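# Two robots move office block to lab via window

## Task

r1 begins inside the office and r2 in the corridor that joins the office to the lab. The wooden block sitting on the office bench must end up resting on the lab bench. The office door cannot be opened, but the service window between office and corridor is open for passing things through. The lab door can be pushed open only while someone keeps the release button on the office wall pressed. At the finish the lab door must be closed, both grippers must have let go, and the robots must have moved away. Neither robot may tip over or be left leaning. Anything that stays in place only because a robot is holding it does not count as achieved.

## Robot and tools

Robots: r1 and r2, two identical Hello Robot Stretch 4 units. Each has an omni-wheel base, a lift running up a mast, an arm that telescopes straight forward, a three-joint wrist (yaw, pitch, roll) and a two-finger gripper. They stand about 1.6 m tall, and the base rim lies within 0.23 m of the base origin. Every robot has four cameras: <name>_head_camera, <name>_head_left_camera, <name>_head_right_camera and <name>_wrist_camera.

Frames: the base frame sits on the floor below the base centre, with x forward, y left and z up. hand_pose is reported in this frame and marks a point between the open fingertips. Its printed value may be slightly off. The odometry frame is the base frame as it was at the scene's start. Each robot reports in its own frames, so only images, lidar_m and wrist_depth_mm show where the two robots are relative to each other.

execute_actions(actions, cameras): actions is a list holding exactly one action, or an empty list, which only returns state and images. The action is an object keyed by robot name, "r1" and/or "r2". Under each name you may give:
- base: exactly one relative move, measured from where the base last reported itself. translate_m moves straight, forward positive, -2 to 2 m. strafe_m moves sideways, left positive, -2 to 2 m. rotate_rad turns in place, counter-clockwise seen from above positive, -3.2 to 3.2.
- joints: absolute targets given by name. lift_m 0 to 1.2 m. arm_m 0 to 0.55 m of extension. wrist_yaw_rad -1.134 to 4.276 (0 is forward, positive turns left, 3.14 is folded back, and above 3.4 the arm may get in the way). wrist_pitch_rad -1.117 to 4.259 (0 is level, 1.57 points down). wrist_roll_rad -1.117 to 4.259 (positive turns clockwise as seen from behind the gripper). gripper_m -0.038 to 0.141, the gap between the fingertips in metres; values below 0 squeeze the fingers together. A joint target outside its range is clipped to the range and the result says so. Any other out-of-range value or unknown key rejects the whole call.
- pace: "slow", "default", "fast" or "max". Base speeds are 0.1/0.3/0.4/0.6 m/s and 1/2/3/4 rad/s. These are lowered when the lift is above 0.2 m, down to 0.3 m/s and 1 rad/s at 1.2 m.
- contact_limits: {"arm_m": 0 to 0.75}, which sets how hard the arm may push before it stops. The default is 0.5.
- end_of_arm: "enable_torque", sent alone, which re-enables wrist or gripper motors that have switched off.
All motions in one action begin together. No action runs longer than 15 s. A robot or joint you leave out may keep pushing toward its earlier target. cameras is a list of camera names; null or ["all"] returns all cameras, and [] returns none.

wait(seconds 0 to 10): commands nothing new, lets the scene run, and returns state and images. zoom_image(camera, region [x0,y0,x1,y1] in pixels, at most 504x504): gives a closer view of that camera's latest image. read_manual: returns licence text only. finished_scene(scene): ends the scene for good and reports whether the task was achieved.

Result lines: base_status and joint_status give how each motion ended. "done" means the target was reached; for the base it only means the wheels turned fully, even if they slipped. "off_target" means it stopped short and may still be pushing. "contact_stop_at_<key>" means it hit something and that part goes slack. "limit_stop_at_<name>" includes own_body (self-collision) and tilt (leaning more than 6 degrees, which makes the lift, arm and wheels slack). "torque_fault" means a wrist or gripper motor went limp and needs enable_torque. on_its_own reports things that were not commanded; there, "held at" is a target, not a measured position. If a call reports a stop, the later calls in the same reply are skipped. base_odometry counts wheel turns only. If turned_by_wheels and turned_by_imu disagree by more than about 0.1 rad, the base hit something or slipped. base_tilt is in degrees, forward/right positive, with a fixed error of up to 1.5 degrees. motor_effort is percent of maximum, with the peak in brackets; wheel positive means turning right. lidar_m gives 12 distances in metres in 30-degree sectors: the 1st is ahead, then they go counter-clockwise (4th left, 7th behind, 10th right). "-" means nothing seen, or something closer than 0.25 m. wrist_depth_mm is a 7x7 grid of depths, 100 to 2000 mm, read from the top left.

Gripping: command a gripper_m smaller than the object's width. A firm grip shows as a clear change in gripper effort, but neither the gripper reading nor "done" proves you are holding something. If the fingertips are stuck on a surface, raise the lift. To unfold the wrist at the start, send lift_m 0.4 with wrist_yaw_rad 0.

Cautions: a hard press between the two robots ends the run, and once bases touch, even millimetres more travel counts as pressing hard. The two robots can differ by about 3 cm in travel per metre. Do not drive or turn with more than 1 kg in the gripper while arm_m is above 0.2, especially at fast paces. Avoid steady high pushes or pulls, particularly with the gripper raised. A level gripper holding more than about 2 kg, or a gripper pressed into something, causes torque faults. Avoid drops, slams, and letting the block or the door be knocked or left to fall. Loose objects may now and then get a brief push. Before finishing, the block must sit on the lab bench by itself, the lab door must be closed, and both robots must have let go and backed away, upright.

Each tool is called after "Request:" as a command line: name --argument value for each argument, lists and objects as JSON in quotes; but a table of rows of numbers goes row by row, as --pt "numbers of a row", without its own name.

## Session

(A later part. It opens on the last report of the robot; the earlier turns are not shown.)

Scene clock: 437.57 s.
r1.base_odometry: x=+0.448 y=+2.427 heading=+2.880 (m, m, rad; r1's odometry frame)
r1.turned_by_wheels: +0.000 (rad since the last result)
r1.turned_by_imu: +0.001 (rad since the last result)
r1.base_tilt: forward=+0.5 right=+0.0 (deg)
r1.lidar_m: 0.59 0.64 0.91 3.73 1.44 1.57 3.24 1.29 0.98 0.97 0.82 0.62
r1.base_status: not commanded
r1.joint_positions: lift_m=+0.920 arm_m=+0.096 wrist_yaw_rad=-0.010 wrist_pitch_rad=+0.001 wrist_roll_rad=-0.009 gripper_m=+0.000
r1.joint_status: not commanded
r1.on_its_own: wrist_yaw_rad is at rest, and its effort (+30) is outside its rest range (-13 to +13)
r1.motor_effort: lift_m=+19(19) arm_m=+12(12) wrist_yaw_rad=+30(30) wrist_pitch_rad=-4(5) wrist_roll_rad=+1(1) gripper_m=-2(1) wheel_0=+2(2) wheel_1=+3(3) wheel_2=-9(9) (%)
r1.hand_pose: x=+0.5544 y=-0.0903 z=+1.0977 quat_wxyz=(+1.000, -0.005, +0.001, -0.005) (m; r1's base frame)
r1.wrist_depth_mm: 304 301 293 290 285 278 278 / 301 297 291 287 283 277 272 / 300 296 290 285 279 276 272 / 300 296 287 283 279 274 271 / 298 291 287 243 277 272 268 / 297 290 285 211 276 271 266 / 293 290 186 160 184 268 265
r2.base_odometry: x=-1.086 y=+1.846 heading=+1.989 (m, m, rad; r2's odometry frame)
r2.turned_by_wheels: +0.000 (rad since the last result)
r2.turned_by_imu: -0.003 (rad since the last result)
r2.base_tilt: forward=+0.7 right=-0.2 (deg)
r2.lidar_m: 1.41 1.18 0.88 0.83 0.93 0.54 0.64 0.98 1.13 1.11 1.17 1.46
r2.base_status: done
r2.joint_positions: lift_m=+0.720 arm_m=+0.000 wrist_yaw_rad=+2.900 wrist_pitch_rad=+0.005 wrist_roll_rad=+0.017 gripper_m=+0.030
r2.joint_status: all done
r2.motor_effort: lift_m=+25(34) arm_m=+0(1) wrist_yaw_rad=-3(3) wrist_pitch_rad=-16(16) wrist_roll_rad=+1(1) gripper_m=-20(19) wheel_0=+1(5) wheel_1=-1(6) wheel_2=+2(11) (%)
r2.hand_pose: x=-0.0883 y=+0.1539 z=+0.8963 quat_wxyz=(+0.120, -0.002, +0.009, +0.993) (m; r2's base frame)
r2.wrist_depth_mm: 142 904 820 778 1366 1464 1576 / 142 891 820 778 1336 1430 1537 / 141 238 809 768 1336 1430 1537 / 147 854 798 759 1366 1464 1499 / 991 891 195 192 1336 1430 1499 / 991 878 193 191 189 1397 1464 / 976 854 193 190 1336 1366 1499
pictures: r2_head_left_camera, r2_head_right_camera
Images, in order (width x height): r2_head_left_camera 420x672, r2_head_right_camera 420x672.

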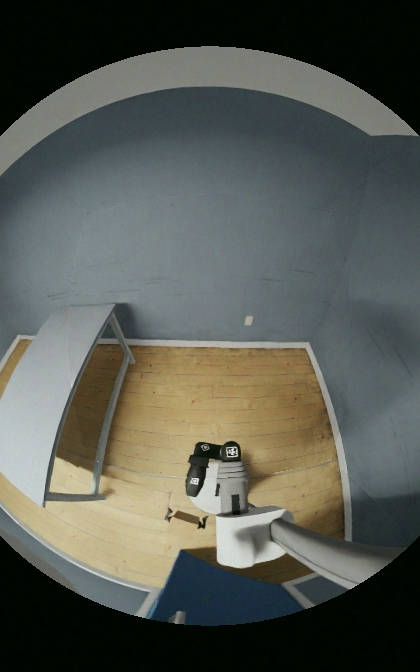

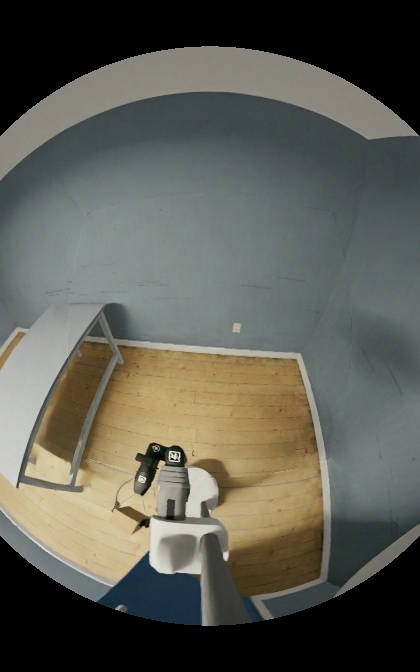

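Request:
execute_actions --actions '[{"r2": {"base": {"rotate_rad": 1.61}, "joints": {"wrist_yaw_rad": 0.0}, "pace": "fast"}}]' --cameras '["r2_head_left_camera", "r2_head_camera"]'

Scene clock: 448.50 s.
r1.base_odometry: x=+0.448 y=+2.427 heading=+2.880 (m, m, rad; r1's odometry frame)
r1.turned_by_wheels: +0.000 (rad since the last result)
r1.turned_by_imu: +0.001 (rad since the last result)
r1.base_tilt: forward=+0.4 right=+0.0 (deg)
r1.lidar_m: 0.56 0.63 0.91 3.73 1.45 1.56 3.23 1.30 0.98 0.94 0.80 0.60
r1.base_status: not commanded
r1.joint_positions: lift_m=+0.920 arm_m=+0.096 wrist_yaw_rad=-0.010 wrist_pitch_rad=+0.001 wrist_roll_rad=-0.009 gripper_m=+0.000
r1.joint_status: not commanded
r1.on_its_own: wrist_yaw_rad is at rest, and its effort (+30) is outside its rest range (-13 to +13)
r1.motor_effort: lift_m=+19(19) arm_m=+12(12) wrist_yaw_rad=+30(29) wrist_pitch_rad=-4(5) wrist_roll_rad=-1(1) gripper_m=-1(1) wheel_0=+2(2) wheel_1=+4(3) wheel_2=-9(9) (%)
r1.hand_pose: x=+0.5544 y=-0.0903 z=+1.0977 quat_wxyz=(+1.000, -0.005, +0.001, -0.005) (m; r1's base frame)
r1.wrist_depth_mm: 306 301 293 289 282 278 277 / 304 297 293 285 283 278 274 / 303 298 290 287 282 274 272 / 298 294 290 283 278 276 271 / 298 290 286 243 276 274 268 / 296 290 286 211 274 270 267 / 294 289 186 160 184 270 265
r2.base_odometry: x=-1.086 y=+1.846 heading=-2.684 (m, m, rad; r2's odometry frame)
r2.turned_by_wheels: +1.610 (rad since the last result)
r2.turned_by_imu: +1.584 (rad since the last result)
r2.base_tilt: forward=+0.7 right=-0.1 (deg)
r2.lidar_m: 0.44 1.39 1.06 1.05 1.14 1.14 1.14 1.21 1.42 1.41 1.12 0.86
r2.base_status: done
r2.joint_positions: lift_m=+0.720 arm_m=+0.000 wrist_yaw_rad=+0.000 wrist_pitch_rad=+0.005 wrist_roll_rad=+0.017 gripper_m=+0.030
r2.joint_status: all done
r2.motor_effort: lift_m=+23(24) arm_m=+0(0) wrist_yaw_rad=-3(7) wrist_pitch_rad=-16(16) wrist_roll_rad=+1(1) gripper_m=-19(20) wheel_0=-1(6) wheel_1=+1(5) wheel_2=-1(7) (%)
r2.hand_pose: x=+0.4595 y=-0.0873 z=+0.8963 quat_wxyz=(+1.000, +0.009, +0.003, +0.000) (m; r2's base frame)
r2.wrist_depth_mm: 1537 - - - - - - / 1537 - - - - - - / 1576 - - - - - - / 1576 - - - - - - / 1576 - 195 192 - - - / 1576 1863 194 191 190 707 723 / 1537 676 193 190 654 640 640
pictures: r2_head_camera, r2_head_left_camera
Images, in order (width x height): r2_head_camera 420x560, r2_head_left_camera 420x672.

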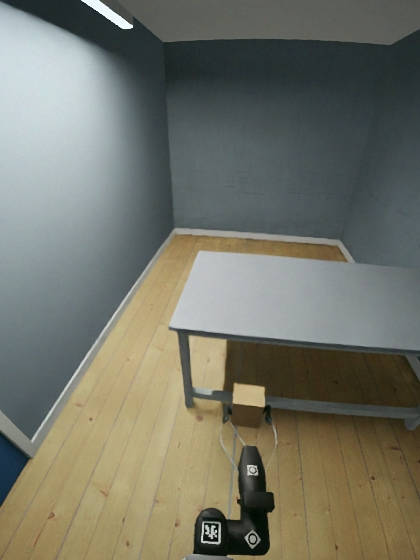

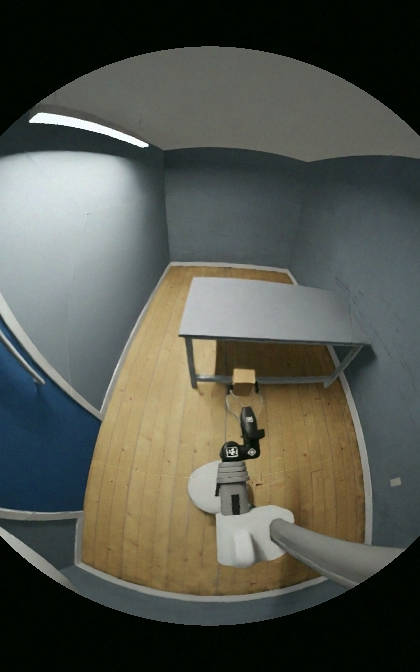

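Request:
execute_actions --actions '[{"r2": {"base": {"translate_m": 0.3}, "joints": {"arm_m": 0.28, "lift_m": 0.685}, "pace": "fast"}}]' --cameras '["r2_head_camera", "r2_wrist_camera", "r2_head_left_camera"]'

Scene clock: 467.80 s.
r1.base_odometry: x=+0.448 y=+2.427 heading=+2.880 (m, m, rad; r1's odometry frame)
r1.turned_by_wheels: +0.000 (rad since the last result)
r1.turned_by_imu: +0.001 (rad since the last result)
r1.base_tilt: forward=+0.5 right=+0.0 (deg)
r1.lidar_m: 0.58 0.62 0.92 3.72 1.44 1.54 3.25 1.29 0.99 0.95 0.78 0.59
r1.base_status: not commanded
r1.joint_positions: lift_m=+0.920 arm_m=+0.096 wrist_yaw_rad=-0.010 wrist_pitch_rad=+0.001 wrist_roll_rad=-0.009 gripper_m=+0.000
r1.joint_status: not commanded
r1.on_its_own: wrist_yaw_rad is at rest, and its effort (+30) is outside its rest range (-13 to +13)
r1.motor_effort: lift_m=+19(20) arm_m=+12(12) wrist_yaw_rad=+30(30) wrist_pitch_rad=-4(3) wrist_roll_rad=+1(1) gripper_m=-4(5) wheel_0=+2(2) wheel_1=+3(4) wheel_2=-9(9) (%)
r1.hand_pose: x=+0.5544 y=-0.0903 z=+1.0977 quat_wxyz=(+1.000, -0.005, +0.001, -0.005) (m; r1's base frame)
r1.wrist_depth_mm: 304 298 294 290 283 279 277 / 301 298 294 287 282 277 272 / 301 294 291 287 281 276 271 / 300 296 289 283 278 274 271 / 297 293 286 243 277 272 268 / 297 291 286 212 276 270 267 / 294 289 186 160 184 268 267
r2.base_odometry: x=-1.355 y=+1.714 heading=-2.684 (m, m, rad; r2's odometry frame)
r2.turned_by_wheels: +0.000 (rad since the last result)
r2.turned_by_imu: -0.001 (rad since the last result)
r2.base_tilt: forward=+0.7 right=-0.2 (deg)
r2.lidar_m: 0.57 0.59 1.05 0.98 1.11 1.47 1.43 1.52 1.46 1.44 0.72 0.57
r2.base_status: done
r2.joint_positions: lift_m=+0.685 arm_m=+0.279 wrist_yaw_rad=+0.000 wrist_pitch_rad=+0.005 wrist_roll_rad=+0.017 gripper_m=+0.030
r2.joint_status: all done
r2.motor_effort: lift_m=+17(16) arm_m=+6(9) wrist_yaw_rad=-3(1) wrist_pitch_rad=-16(17) wrist_roll_rad=+0(1) gripper_m=-20(20) wheel_0=+0(10) wheel_1=-1(1) wheel_2=+0(11) (%)
r2.hand_pose: x=+0.7385 y=-0.0873 z=+0.8619 quat_wxyz=(+1.000, +0.009, +0.003, +0.000) (m; r2's base frame)
r2.wrist_depth_mm: 1499 - - - - - - / 1464 - - - - - - / 1499 - - - - - - / 1499 - - - - - - / 1464 - 196 193 - - - / 1464 496 194 191 190 574 580 / 347 314 193 190 340 319 366
pictures: r2_head_camera, r2_head_left_camera, r2_wrist_camera
Images, in order (width x height): r2_head_camera 420x560, r2_head_left_camera 420x672, r2_wrist_camera 616x392.

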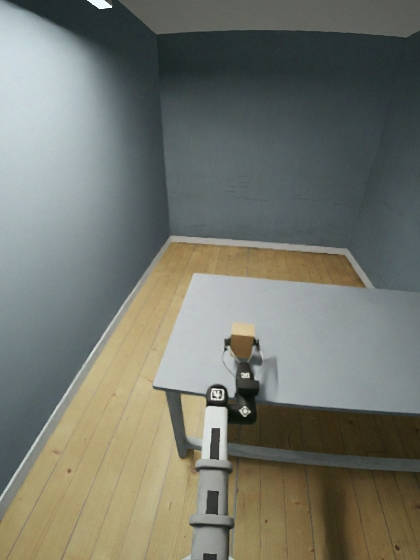

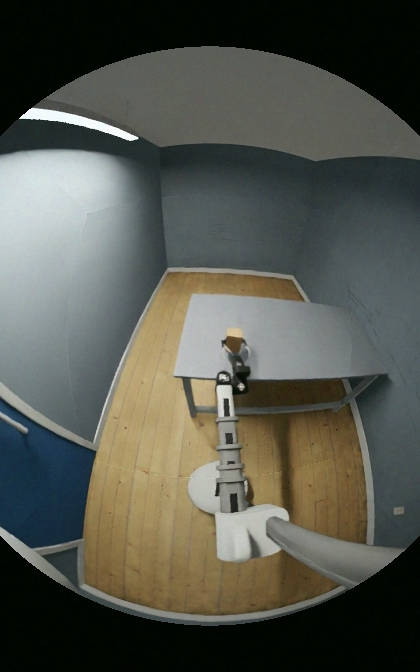

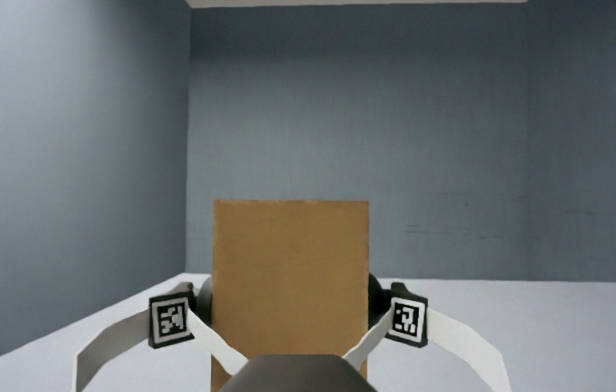

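Request:
execute_actions --actions '[{"r2": {"joints": {"lift_m": 0.652}, "pace": "slow"}}]' --cameras '["r2_wrist_camera"]'

Scene clock: 475.17 s.
r1.base_odometry: x=+0.448 y=+2.427 heading=+2.880 (m, m, rad; r1's odometry frame)
r1.turned_by_wheels: +0.000 (rad since the last result)
r1.turned_by_imu: +0.000 (rad since the last result)
r1.base_tilt: forward=+0.4 right=+0.0 (deg)
r1.lidar_m: 0.57 0.62 0.94 3.73 1.44 1.55 3.21 1.28 0.97 0.95 0.81 0.60
r1.base_status: not commanded
r1.joint_positions: lift_m=+0.920 arm_m=+0.096 wrist_yaw_rad=-0.010 wrist_pitch_rad=+0.001 wrist_roll_rad=-0.009 gripper_m=+0.000
r1.joint_status: not commanded
r1.on_its_own: wrist_yaw_rad is at rest, and its effort (+30) is outside its rest range (-13 to +13)
r1.motor_effort: lift_m=+19(19) arm_m=+12(12) wrist_yaw_rad=+30(29) wrist_pitch_rad=-4(4) wrist_roll_rad=-1(0) gripper_m=-7(5) wheel_0=+2(2) wheel_1=+3(3) wheel_2=-9(9) (%)
r1.hand_pose: x=+0.5544 y=-0.0903 z=+1.0977 quat_wxyz=(+1.000, -0.005, +0.001, -0.005) (m; r1's base frame)
r1.wrist_depth_mm: 304 300 296 290 282 281 276 / 304 297 293 287 283 278 276 / 303 298 290 286 282 276 273 / 298 294 289 285 279 276 271 / 298 294 287 244 277 272 267 / 297 290 285 211 276 271 267 / 293 287 187 160 185 268 266
r2.base_odometry: x=-1.355 y=+1.714 heading=-2.684 (m, m, rad; r2's odometry frame)
r2.turned_by_wheels: +0.000 (rad since the last result)
r2.turned_by_imu: +0.000 (rad since the last result)
r2.base_tilt: forward=+0.8 right=-0.1 (deg)
r2.lidar_m: 0.56 0.59 1.04 0.96 1.11 1.47 1.43 1.50 1.45 1.43 0.72 0.57
r2.base_status: not commanded
r2.joint_positions: lift_m=+0.652 arm_m=+0.279 wrist_yaw_rad=+0.000 wrist_pitch_rad=+0.005 wrist_roll_rad=+0.017 gripper_m=+0.030
r2.joint_status: all done
r2.motor_effort: lift_m=+16(18) arm_m=+5(5) wrist_yaw_rad=-3(3) wrist_pitch_rad=-17(16) wrist_roll_rad=+0(0) gripper_m=-20(20) wheel_0=+0(0) wheel_1=-1(1) wheel_2=+0(0) (%)
r2.hand_pose: x=+0.7385 y=-0.0873 z=+0.8290 quat_wxyz=(+1.000, +0.009, +0.003, +0.000) (m; r2's base frame)
r2.wrist_depth_mm: 1464 - - - - - - / 1537 - - - - - - / 1499 - - - - - - / 1499 - - - - - - / 1499 1983 195 192 - - - / 424 387 194 191 189 449 445 / 272 244 193 189 266 249 286
pictures: r2_wrist_camera
Images, in order (width x height): r2_wrist_camera 616x392.

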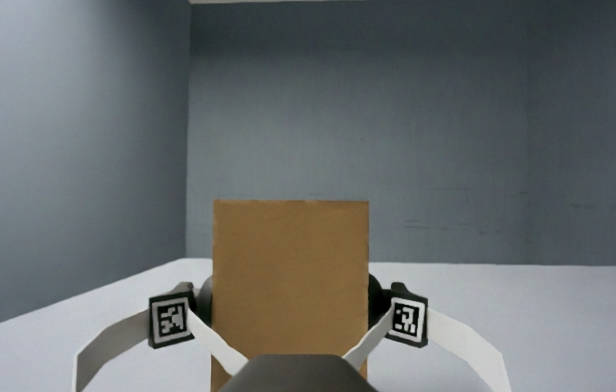

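Request:
execute_actions --actions '[{"r2": {"joints": {"lift_m": 0.645}, "pace": "slow"}}]' --cameras '[]'

Scene clock: 478.23 s.
r1.base_odometry: x=+0.448 y=+2.427 heading=+2.880 (m, m, rad; r1's odometry frame)
r1.turned_by_wheels: +0.000 (rad since the last result)
r1.turned_by_imu: +0.000 (rad since the last result)
r1.base_tilt: forward=+0.4 right=+0.1 (deg)
r1.lidar_m: 0.57 0.62 0.92 3.73 1.45 1.55 3.24 1.26 1.00 0.96 0.81 0.60
r1.base_status: not commanded
r1.joint_positions: lift_m=+0.920 arm_m=+0.096 wrist_yaw_rad=-0.010 wrist_pitch_rad=+0.001 wrist_roll_rad=-0.009 gripper_m=+0.000
r1.joint_status: not commanded
r1.on_its_own: wrist_yaw_rad is at rest, and its effort (+29) is outside its rest range (-13 to +13)
r1.motor_effort: lift_m=+19(19) arm_m=+12(12) wrist_yaw_rad=+29(30) wrist_pitch_rad=-5(5) wrist_roll_rad=+2(0) gripper_m=-1(0) wheel_0=+2(2) wheel_1=+3(3) wheel_2=-9(9) (%)
r1.hand_pose: x=+0.5544 y=-0.0903 z=+1.0977 quat_wxyz=(+1.000, -0.005, +0.001, -0.005) (m; r1's base frame)
r1.wrist_depth_mm: 304 300 296 289 285 279 276 / 304 298 293 287 282 278 274 / 300 294 293 286 281 276 272 / 301 293 289 283 279 273 270 / 297 293 286 243 276 272 270 / 297 289 283 211 274 271 267 / 294 289 186 161 185 267 266
r2.base_odometry: x=-1.355 y=+1.714 heading=-2.684 (m, m, rad; r2's odometry frame)
r2.turned_by_wheels: +0.000 (rad since the last result)
r2.turned_by_imu: +0.000 (rad since the last result)
r2.base_tilt: forward=+0.8 right=-0.2 (deg)
r2.lidar_m: 0.56 0.59 1.06 0.96 1.12 1.45 1.44 1.52 1.46 1.43 0.72 0.55
r2.base_status: not commanded
r2.joint_positions: lift_m=+0.645 arm_m=+0.279 wrist_yaw_rad=+0.000 wrist_pitch_rad=-0.001 wrist_roll_rad=+0.017 gripper_m=+0.030
r2.joint_status: all done
r2.motor_effort: lift_m=+14(18) arm_m=+5(5) wrist_yaw_rad=-3(4) wrist_pitch_rad=+2(16) wrist_roll_rad=+1(1) gripper_m=-19(19) wheel_0=+0(0) wheel_1=-1(1) wheel_2=+0(0) (%)
r2.hand_pose: x=+0.7385 y=-0.0874 z=+0.8240 quat_wxyz=(+1.000, +0.009, -0.001, +0.000) (m; r2's base frame)
r2.wrist_depth_mm: 1464 - - - - - - / 1464 - - - - - - / 1499 - - - - - - / 1499 - - - - - - / 1499 - 196 192 - - - / 455 387 193 191 189 452 445 / 270 241 193 190 263 247 282
pictures: none
No camera images: the call's "cameras" was empty. Leave "cameras" out to get every camera's image.

Request:
execute_actions --actions '[{"r2": {"joints": {"gripper_m": 0.141}}}]' --cameras '["r2_wrist_camera", "r2_head_left_camera"]'

Request:
zoom_image --camera "r2_head_left_camera" --region '[0, 330, 200, 620]'

Scene clock: 488.03 s.
r1.base_odometry: x=+0.448 y=+2.427 heading=+2.880 (m, m, rad; r1's odometry frame)
r1.turned_by_wheels: +0.000 (rad since the last result)
r1.turned_by_imu: +0.001 (rad since the last result)
r1.base_tilt: forward=+0.5 right=+0.1 (deg)
r1.lidar_m: 0.58 0.63 0.90 3.73 1.46 1.56 3.20 1.28 0.98 0.95 0.82 0.59
r1.base_status: not commanded
r1.joint_positions: lift_m=+0.920 arm_m=+0.096 wrist_yaw_rad=-0.010 wrist_pitch_rad=+0.001 wrist_roll_rad=-0.009 gripper_m=+0.000
r1.joint_status: not commanded
r1.on_its_own: wrist_yaw_rad is at rest, and its effort (+30) is outside its rest range (-13 to +13)
r1.motor_effort: lift_m=+19(19) arm_m=+12(12) wrist_yaw_rad=+30(30) wrist_pitch_rad=-5(4) wrist_roll_rad=+1(1) gripper_m=+1(2) wheel_0=+2(2) wheel_1=+3(3) wheel_2=-9(9) (%)
r1.hand_pose: x=+0.5544 y=-0.0903 z=+1.0977 quat_wxyz=(+1.000, -0.005, +0.001, -0.005) (m; r1's base frame)
r1.wrist_depth_mm: 307 301 294 290 285 279 276 / 303 296 294 287 283 278 272 / 303 296 289 286 281 276 272 / 298 294 289 285 279 273 271 / 298 293 286 244 277 273 268 / 296 290 286 211 272 271 266 / 296 289 186 160 185 268 267
r2.base_odometry: x=-1.355 y=+1.714 heading=-2.684 (m, m, rad; r2's odometry frame)
r2.turned_by_wheels: +0.000 (rad since the last result)
r2.turned_by_imu: +0.000 (rad since the last result)
r2.base_tilt: forward=+0.7 right=-0.2 (deg)
r2.lidar_m: 0.56 0.59 1.05 0.97 1.12 1.47 1.44 1.53 1.47 1.43 0.72 0.55
r2.base_status: not commanded
r2.joint_positions: lift_m=+0.645 arm_m=+0.279 wrist_yaw_rad=+0.000 wrist_pitch_rad=+0.002 wrist_roll_rad=+0.017 gripper_m=+0.141
r2.joint_status: all done
r2.motor_effort: lift_m=+15(15) arm_m=+5(5) wrist_yaw_rad=-2(3) wrist_pitch_rad=-6(7) wrist_roll_rad=+1(1) gripper_m=-1(19) wheel_0=+0(0) wheel_1=-1(0) wheel_2=+0(0) (%)
r2.hand_pose: x=+0.7385 y=-0.0874 z=+0.8230 quat_wxyz=(+1.000, +0.009, +0.001, +0.000) (m; r2's base frame)
r2.wrist_depth_mm: 1499 - - - - - - / 1499 - - - - - - / 1499 - - - - - - / 1499 - - 209 - - - / 1499 - 634 206 - - - / 413 197 210 205 216 353 433 / 264 251 253 142 274 256 274
pictures: r2_head_left_camera, r2_wrist_camera
Images, in order (width x height): r2_head_left_camera 420x672, r2_wrist_camera 616x392.

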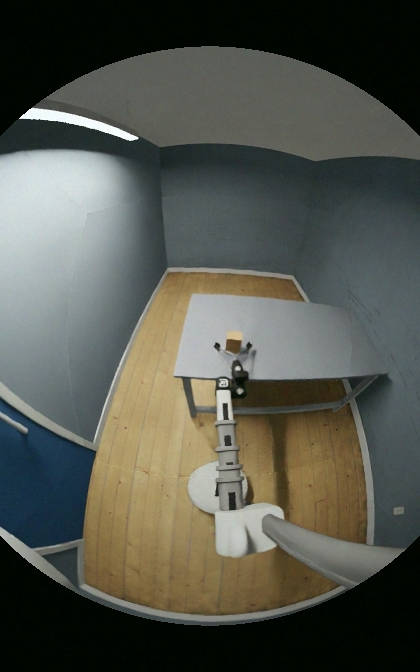

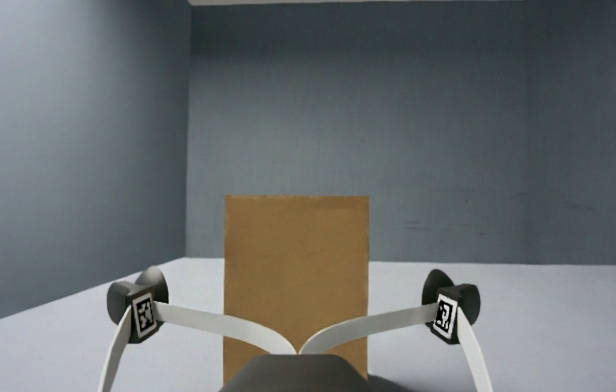

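Region (0, 330, 200, 620) of r2_head_left_camera's 420x672 image, scaled by 1.738, with more detail than that image has; it fills the left 348 columns of this view, and the rest is white.

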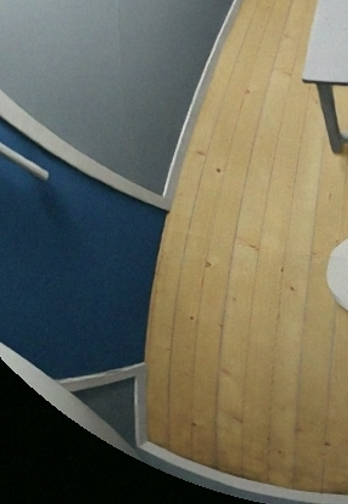

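Request:
execute_actions --actions '[{"r1": {"joints": {"arm_m": 0.0}, "base": {"translate_m": -0.1}, "pace": "fast"}, "r2": {"joints": {"arm_m": 0.0}, "base": {"translate_m": -0.15}, "pace": "fast"}}]' --cameras '["r2_head_left_camera", "r2_head_camera", "r1_head_camera"]'

Scene clock: 497.73 s.
r1.base_odometry: x=+0.545 y=+2.401 heading=+2.880 (m, m, rad; r1's odometry frame)
r1.turned_by_wheels: +0.000 (rad since the last result)
r1.turned_by_imu: +0.001 (rad since the last result)
r1.base_tilt: forward=+0.6 right=+0.1 (deg)
r1.lidar_m: 0.65 0.74 1.04 3.49 1.38 1.56 3.20 1.26 0.99 0.95 0.93 0.71
r1.base_status: done
r1.joint_positions: lift_m=+0.920 arm_m=+0.001 wrist_yaw_rad=+0.000 wrist_pitch_rad=+0.002 wrist_roll_rad=-0.009 gripper_m=+0.000
r1.joint_status: all done
r1.motor_effort: lift_m=+19(19) arm_m=-5(7) wrist_yaw_rad=+1(29) wrist_pitch_rad=-7(7) wrist_roll_rad=+1(2) gripper_m=-5(7) wheel_0=+1(7) wheel_1=+0(4) wheel_2=-1(9) (%)
r1.hand_pose: x=+0.4602 y=-0.0875 z=+1.0975 quat_wxyz=(+1.000, -0.005, +0.001, +0.000) (m; r1's base frame)
r1.wrist_depth_mm: 525 512 500 488 477 469 462 / 517 508 496 488 477 473 459 / 517 504 488 484 469 455 455 / 504 500 484 480 466 459 452 / 504 496 488 436 462 459 449 / 504 496 484 207 459 452 445 / 500 488 173 180 178 449 445
r2.base_odometry: x=-1.220 y=+1.780 heading=-2.684 (m, m, rad; r2's odometry frame)
r2.turned_by_wheels: +0.000 (rad since the last result)
r2.turned_by_imu: +0.001 (rad since the last result)
r2.base_tilt: forward=+0.7 right=-0.2 (deg)
r2.lidar_m: 0.69 0.76 1.01 1.00 1.13 1.30 1.28 1.36 1.45 1.41 0.93 0.70
r2.base_status: done
r2.joint_positions: lift_m=+0.645 arm_m=+0.001 wrist_yaw_rad=+0.000 wrist_pitch_rad=+0.002 wrist_roll_rad=+0.017 gripper_m=+0.141
r2.joint_status: all done
r2.motor_effort: lift_m=+16(15) arm_m=-6(7) wrist_yaw_rad=-1(5) wrist_pitch_rad=-7(7) wrist_roll_rad=+1(1) gripper_m=-1(1) wheel_0=+0(7) wheel_1=+0(6) wheel_2=+0(10) (%)
r2.hand_pose: x=+0.4604 y=-0.0875 z=+0.8229 quat_wxyz=(+1.000, +0.009, +0.001, +0.000) (m; r2's base frame)
r2.wrist_depth_mm: 1499 - - - - - - / 1576 - - - - - - / 1576 - - - - - - / 1576 - - - - - - / 1537 - 976 640 1008 1025 1042 / 1464 197 484 492 466 455 488 / 1537 521 1863 142 1921 496 1863
pictures: r1_head_camera, r2_head_camera, r2_head_left_camera
Images, in order (width x height): r1_head_camera 420x560, r2_head_camera 420x560, r2_head_left_camera 420x672.

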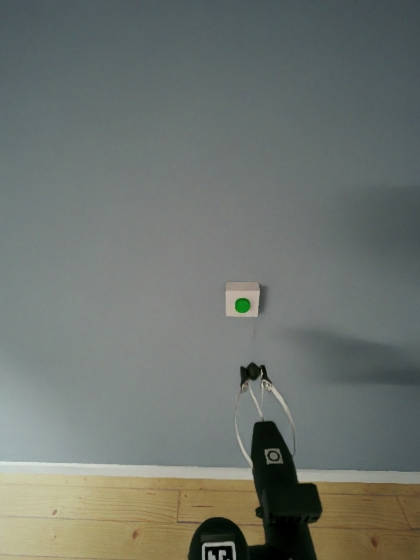

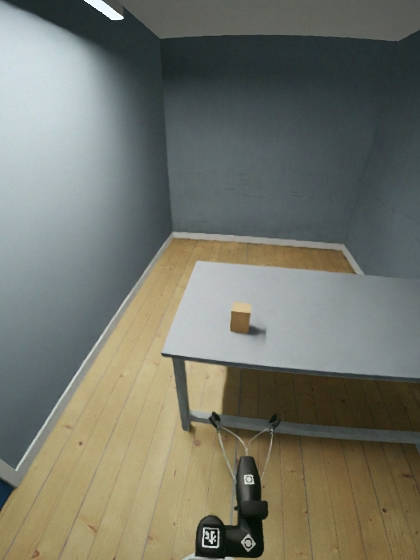

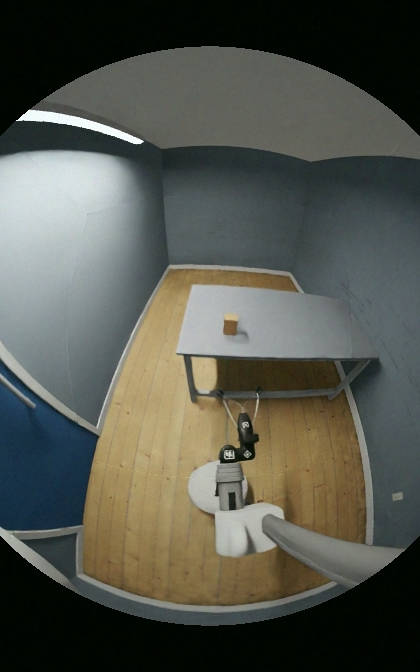

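Request:
finished_scene --scene 2

The scene is finished: the task was done.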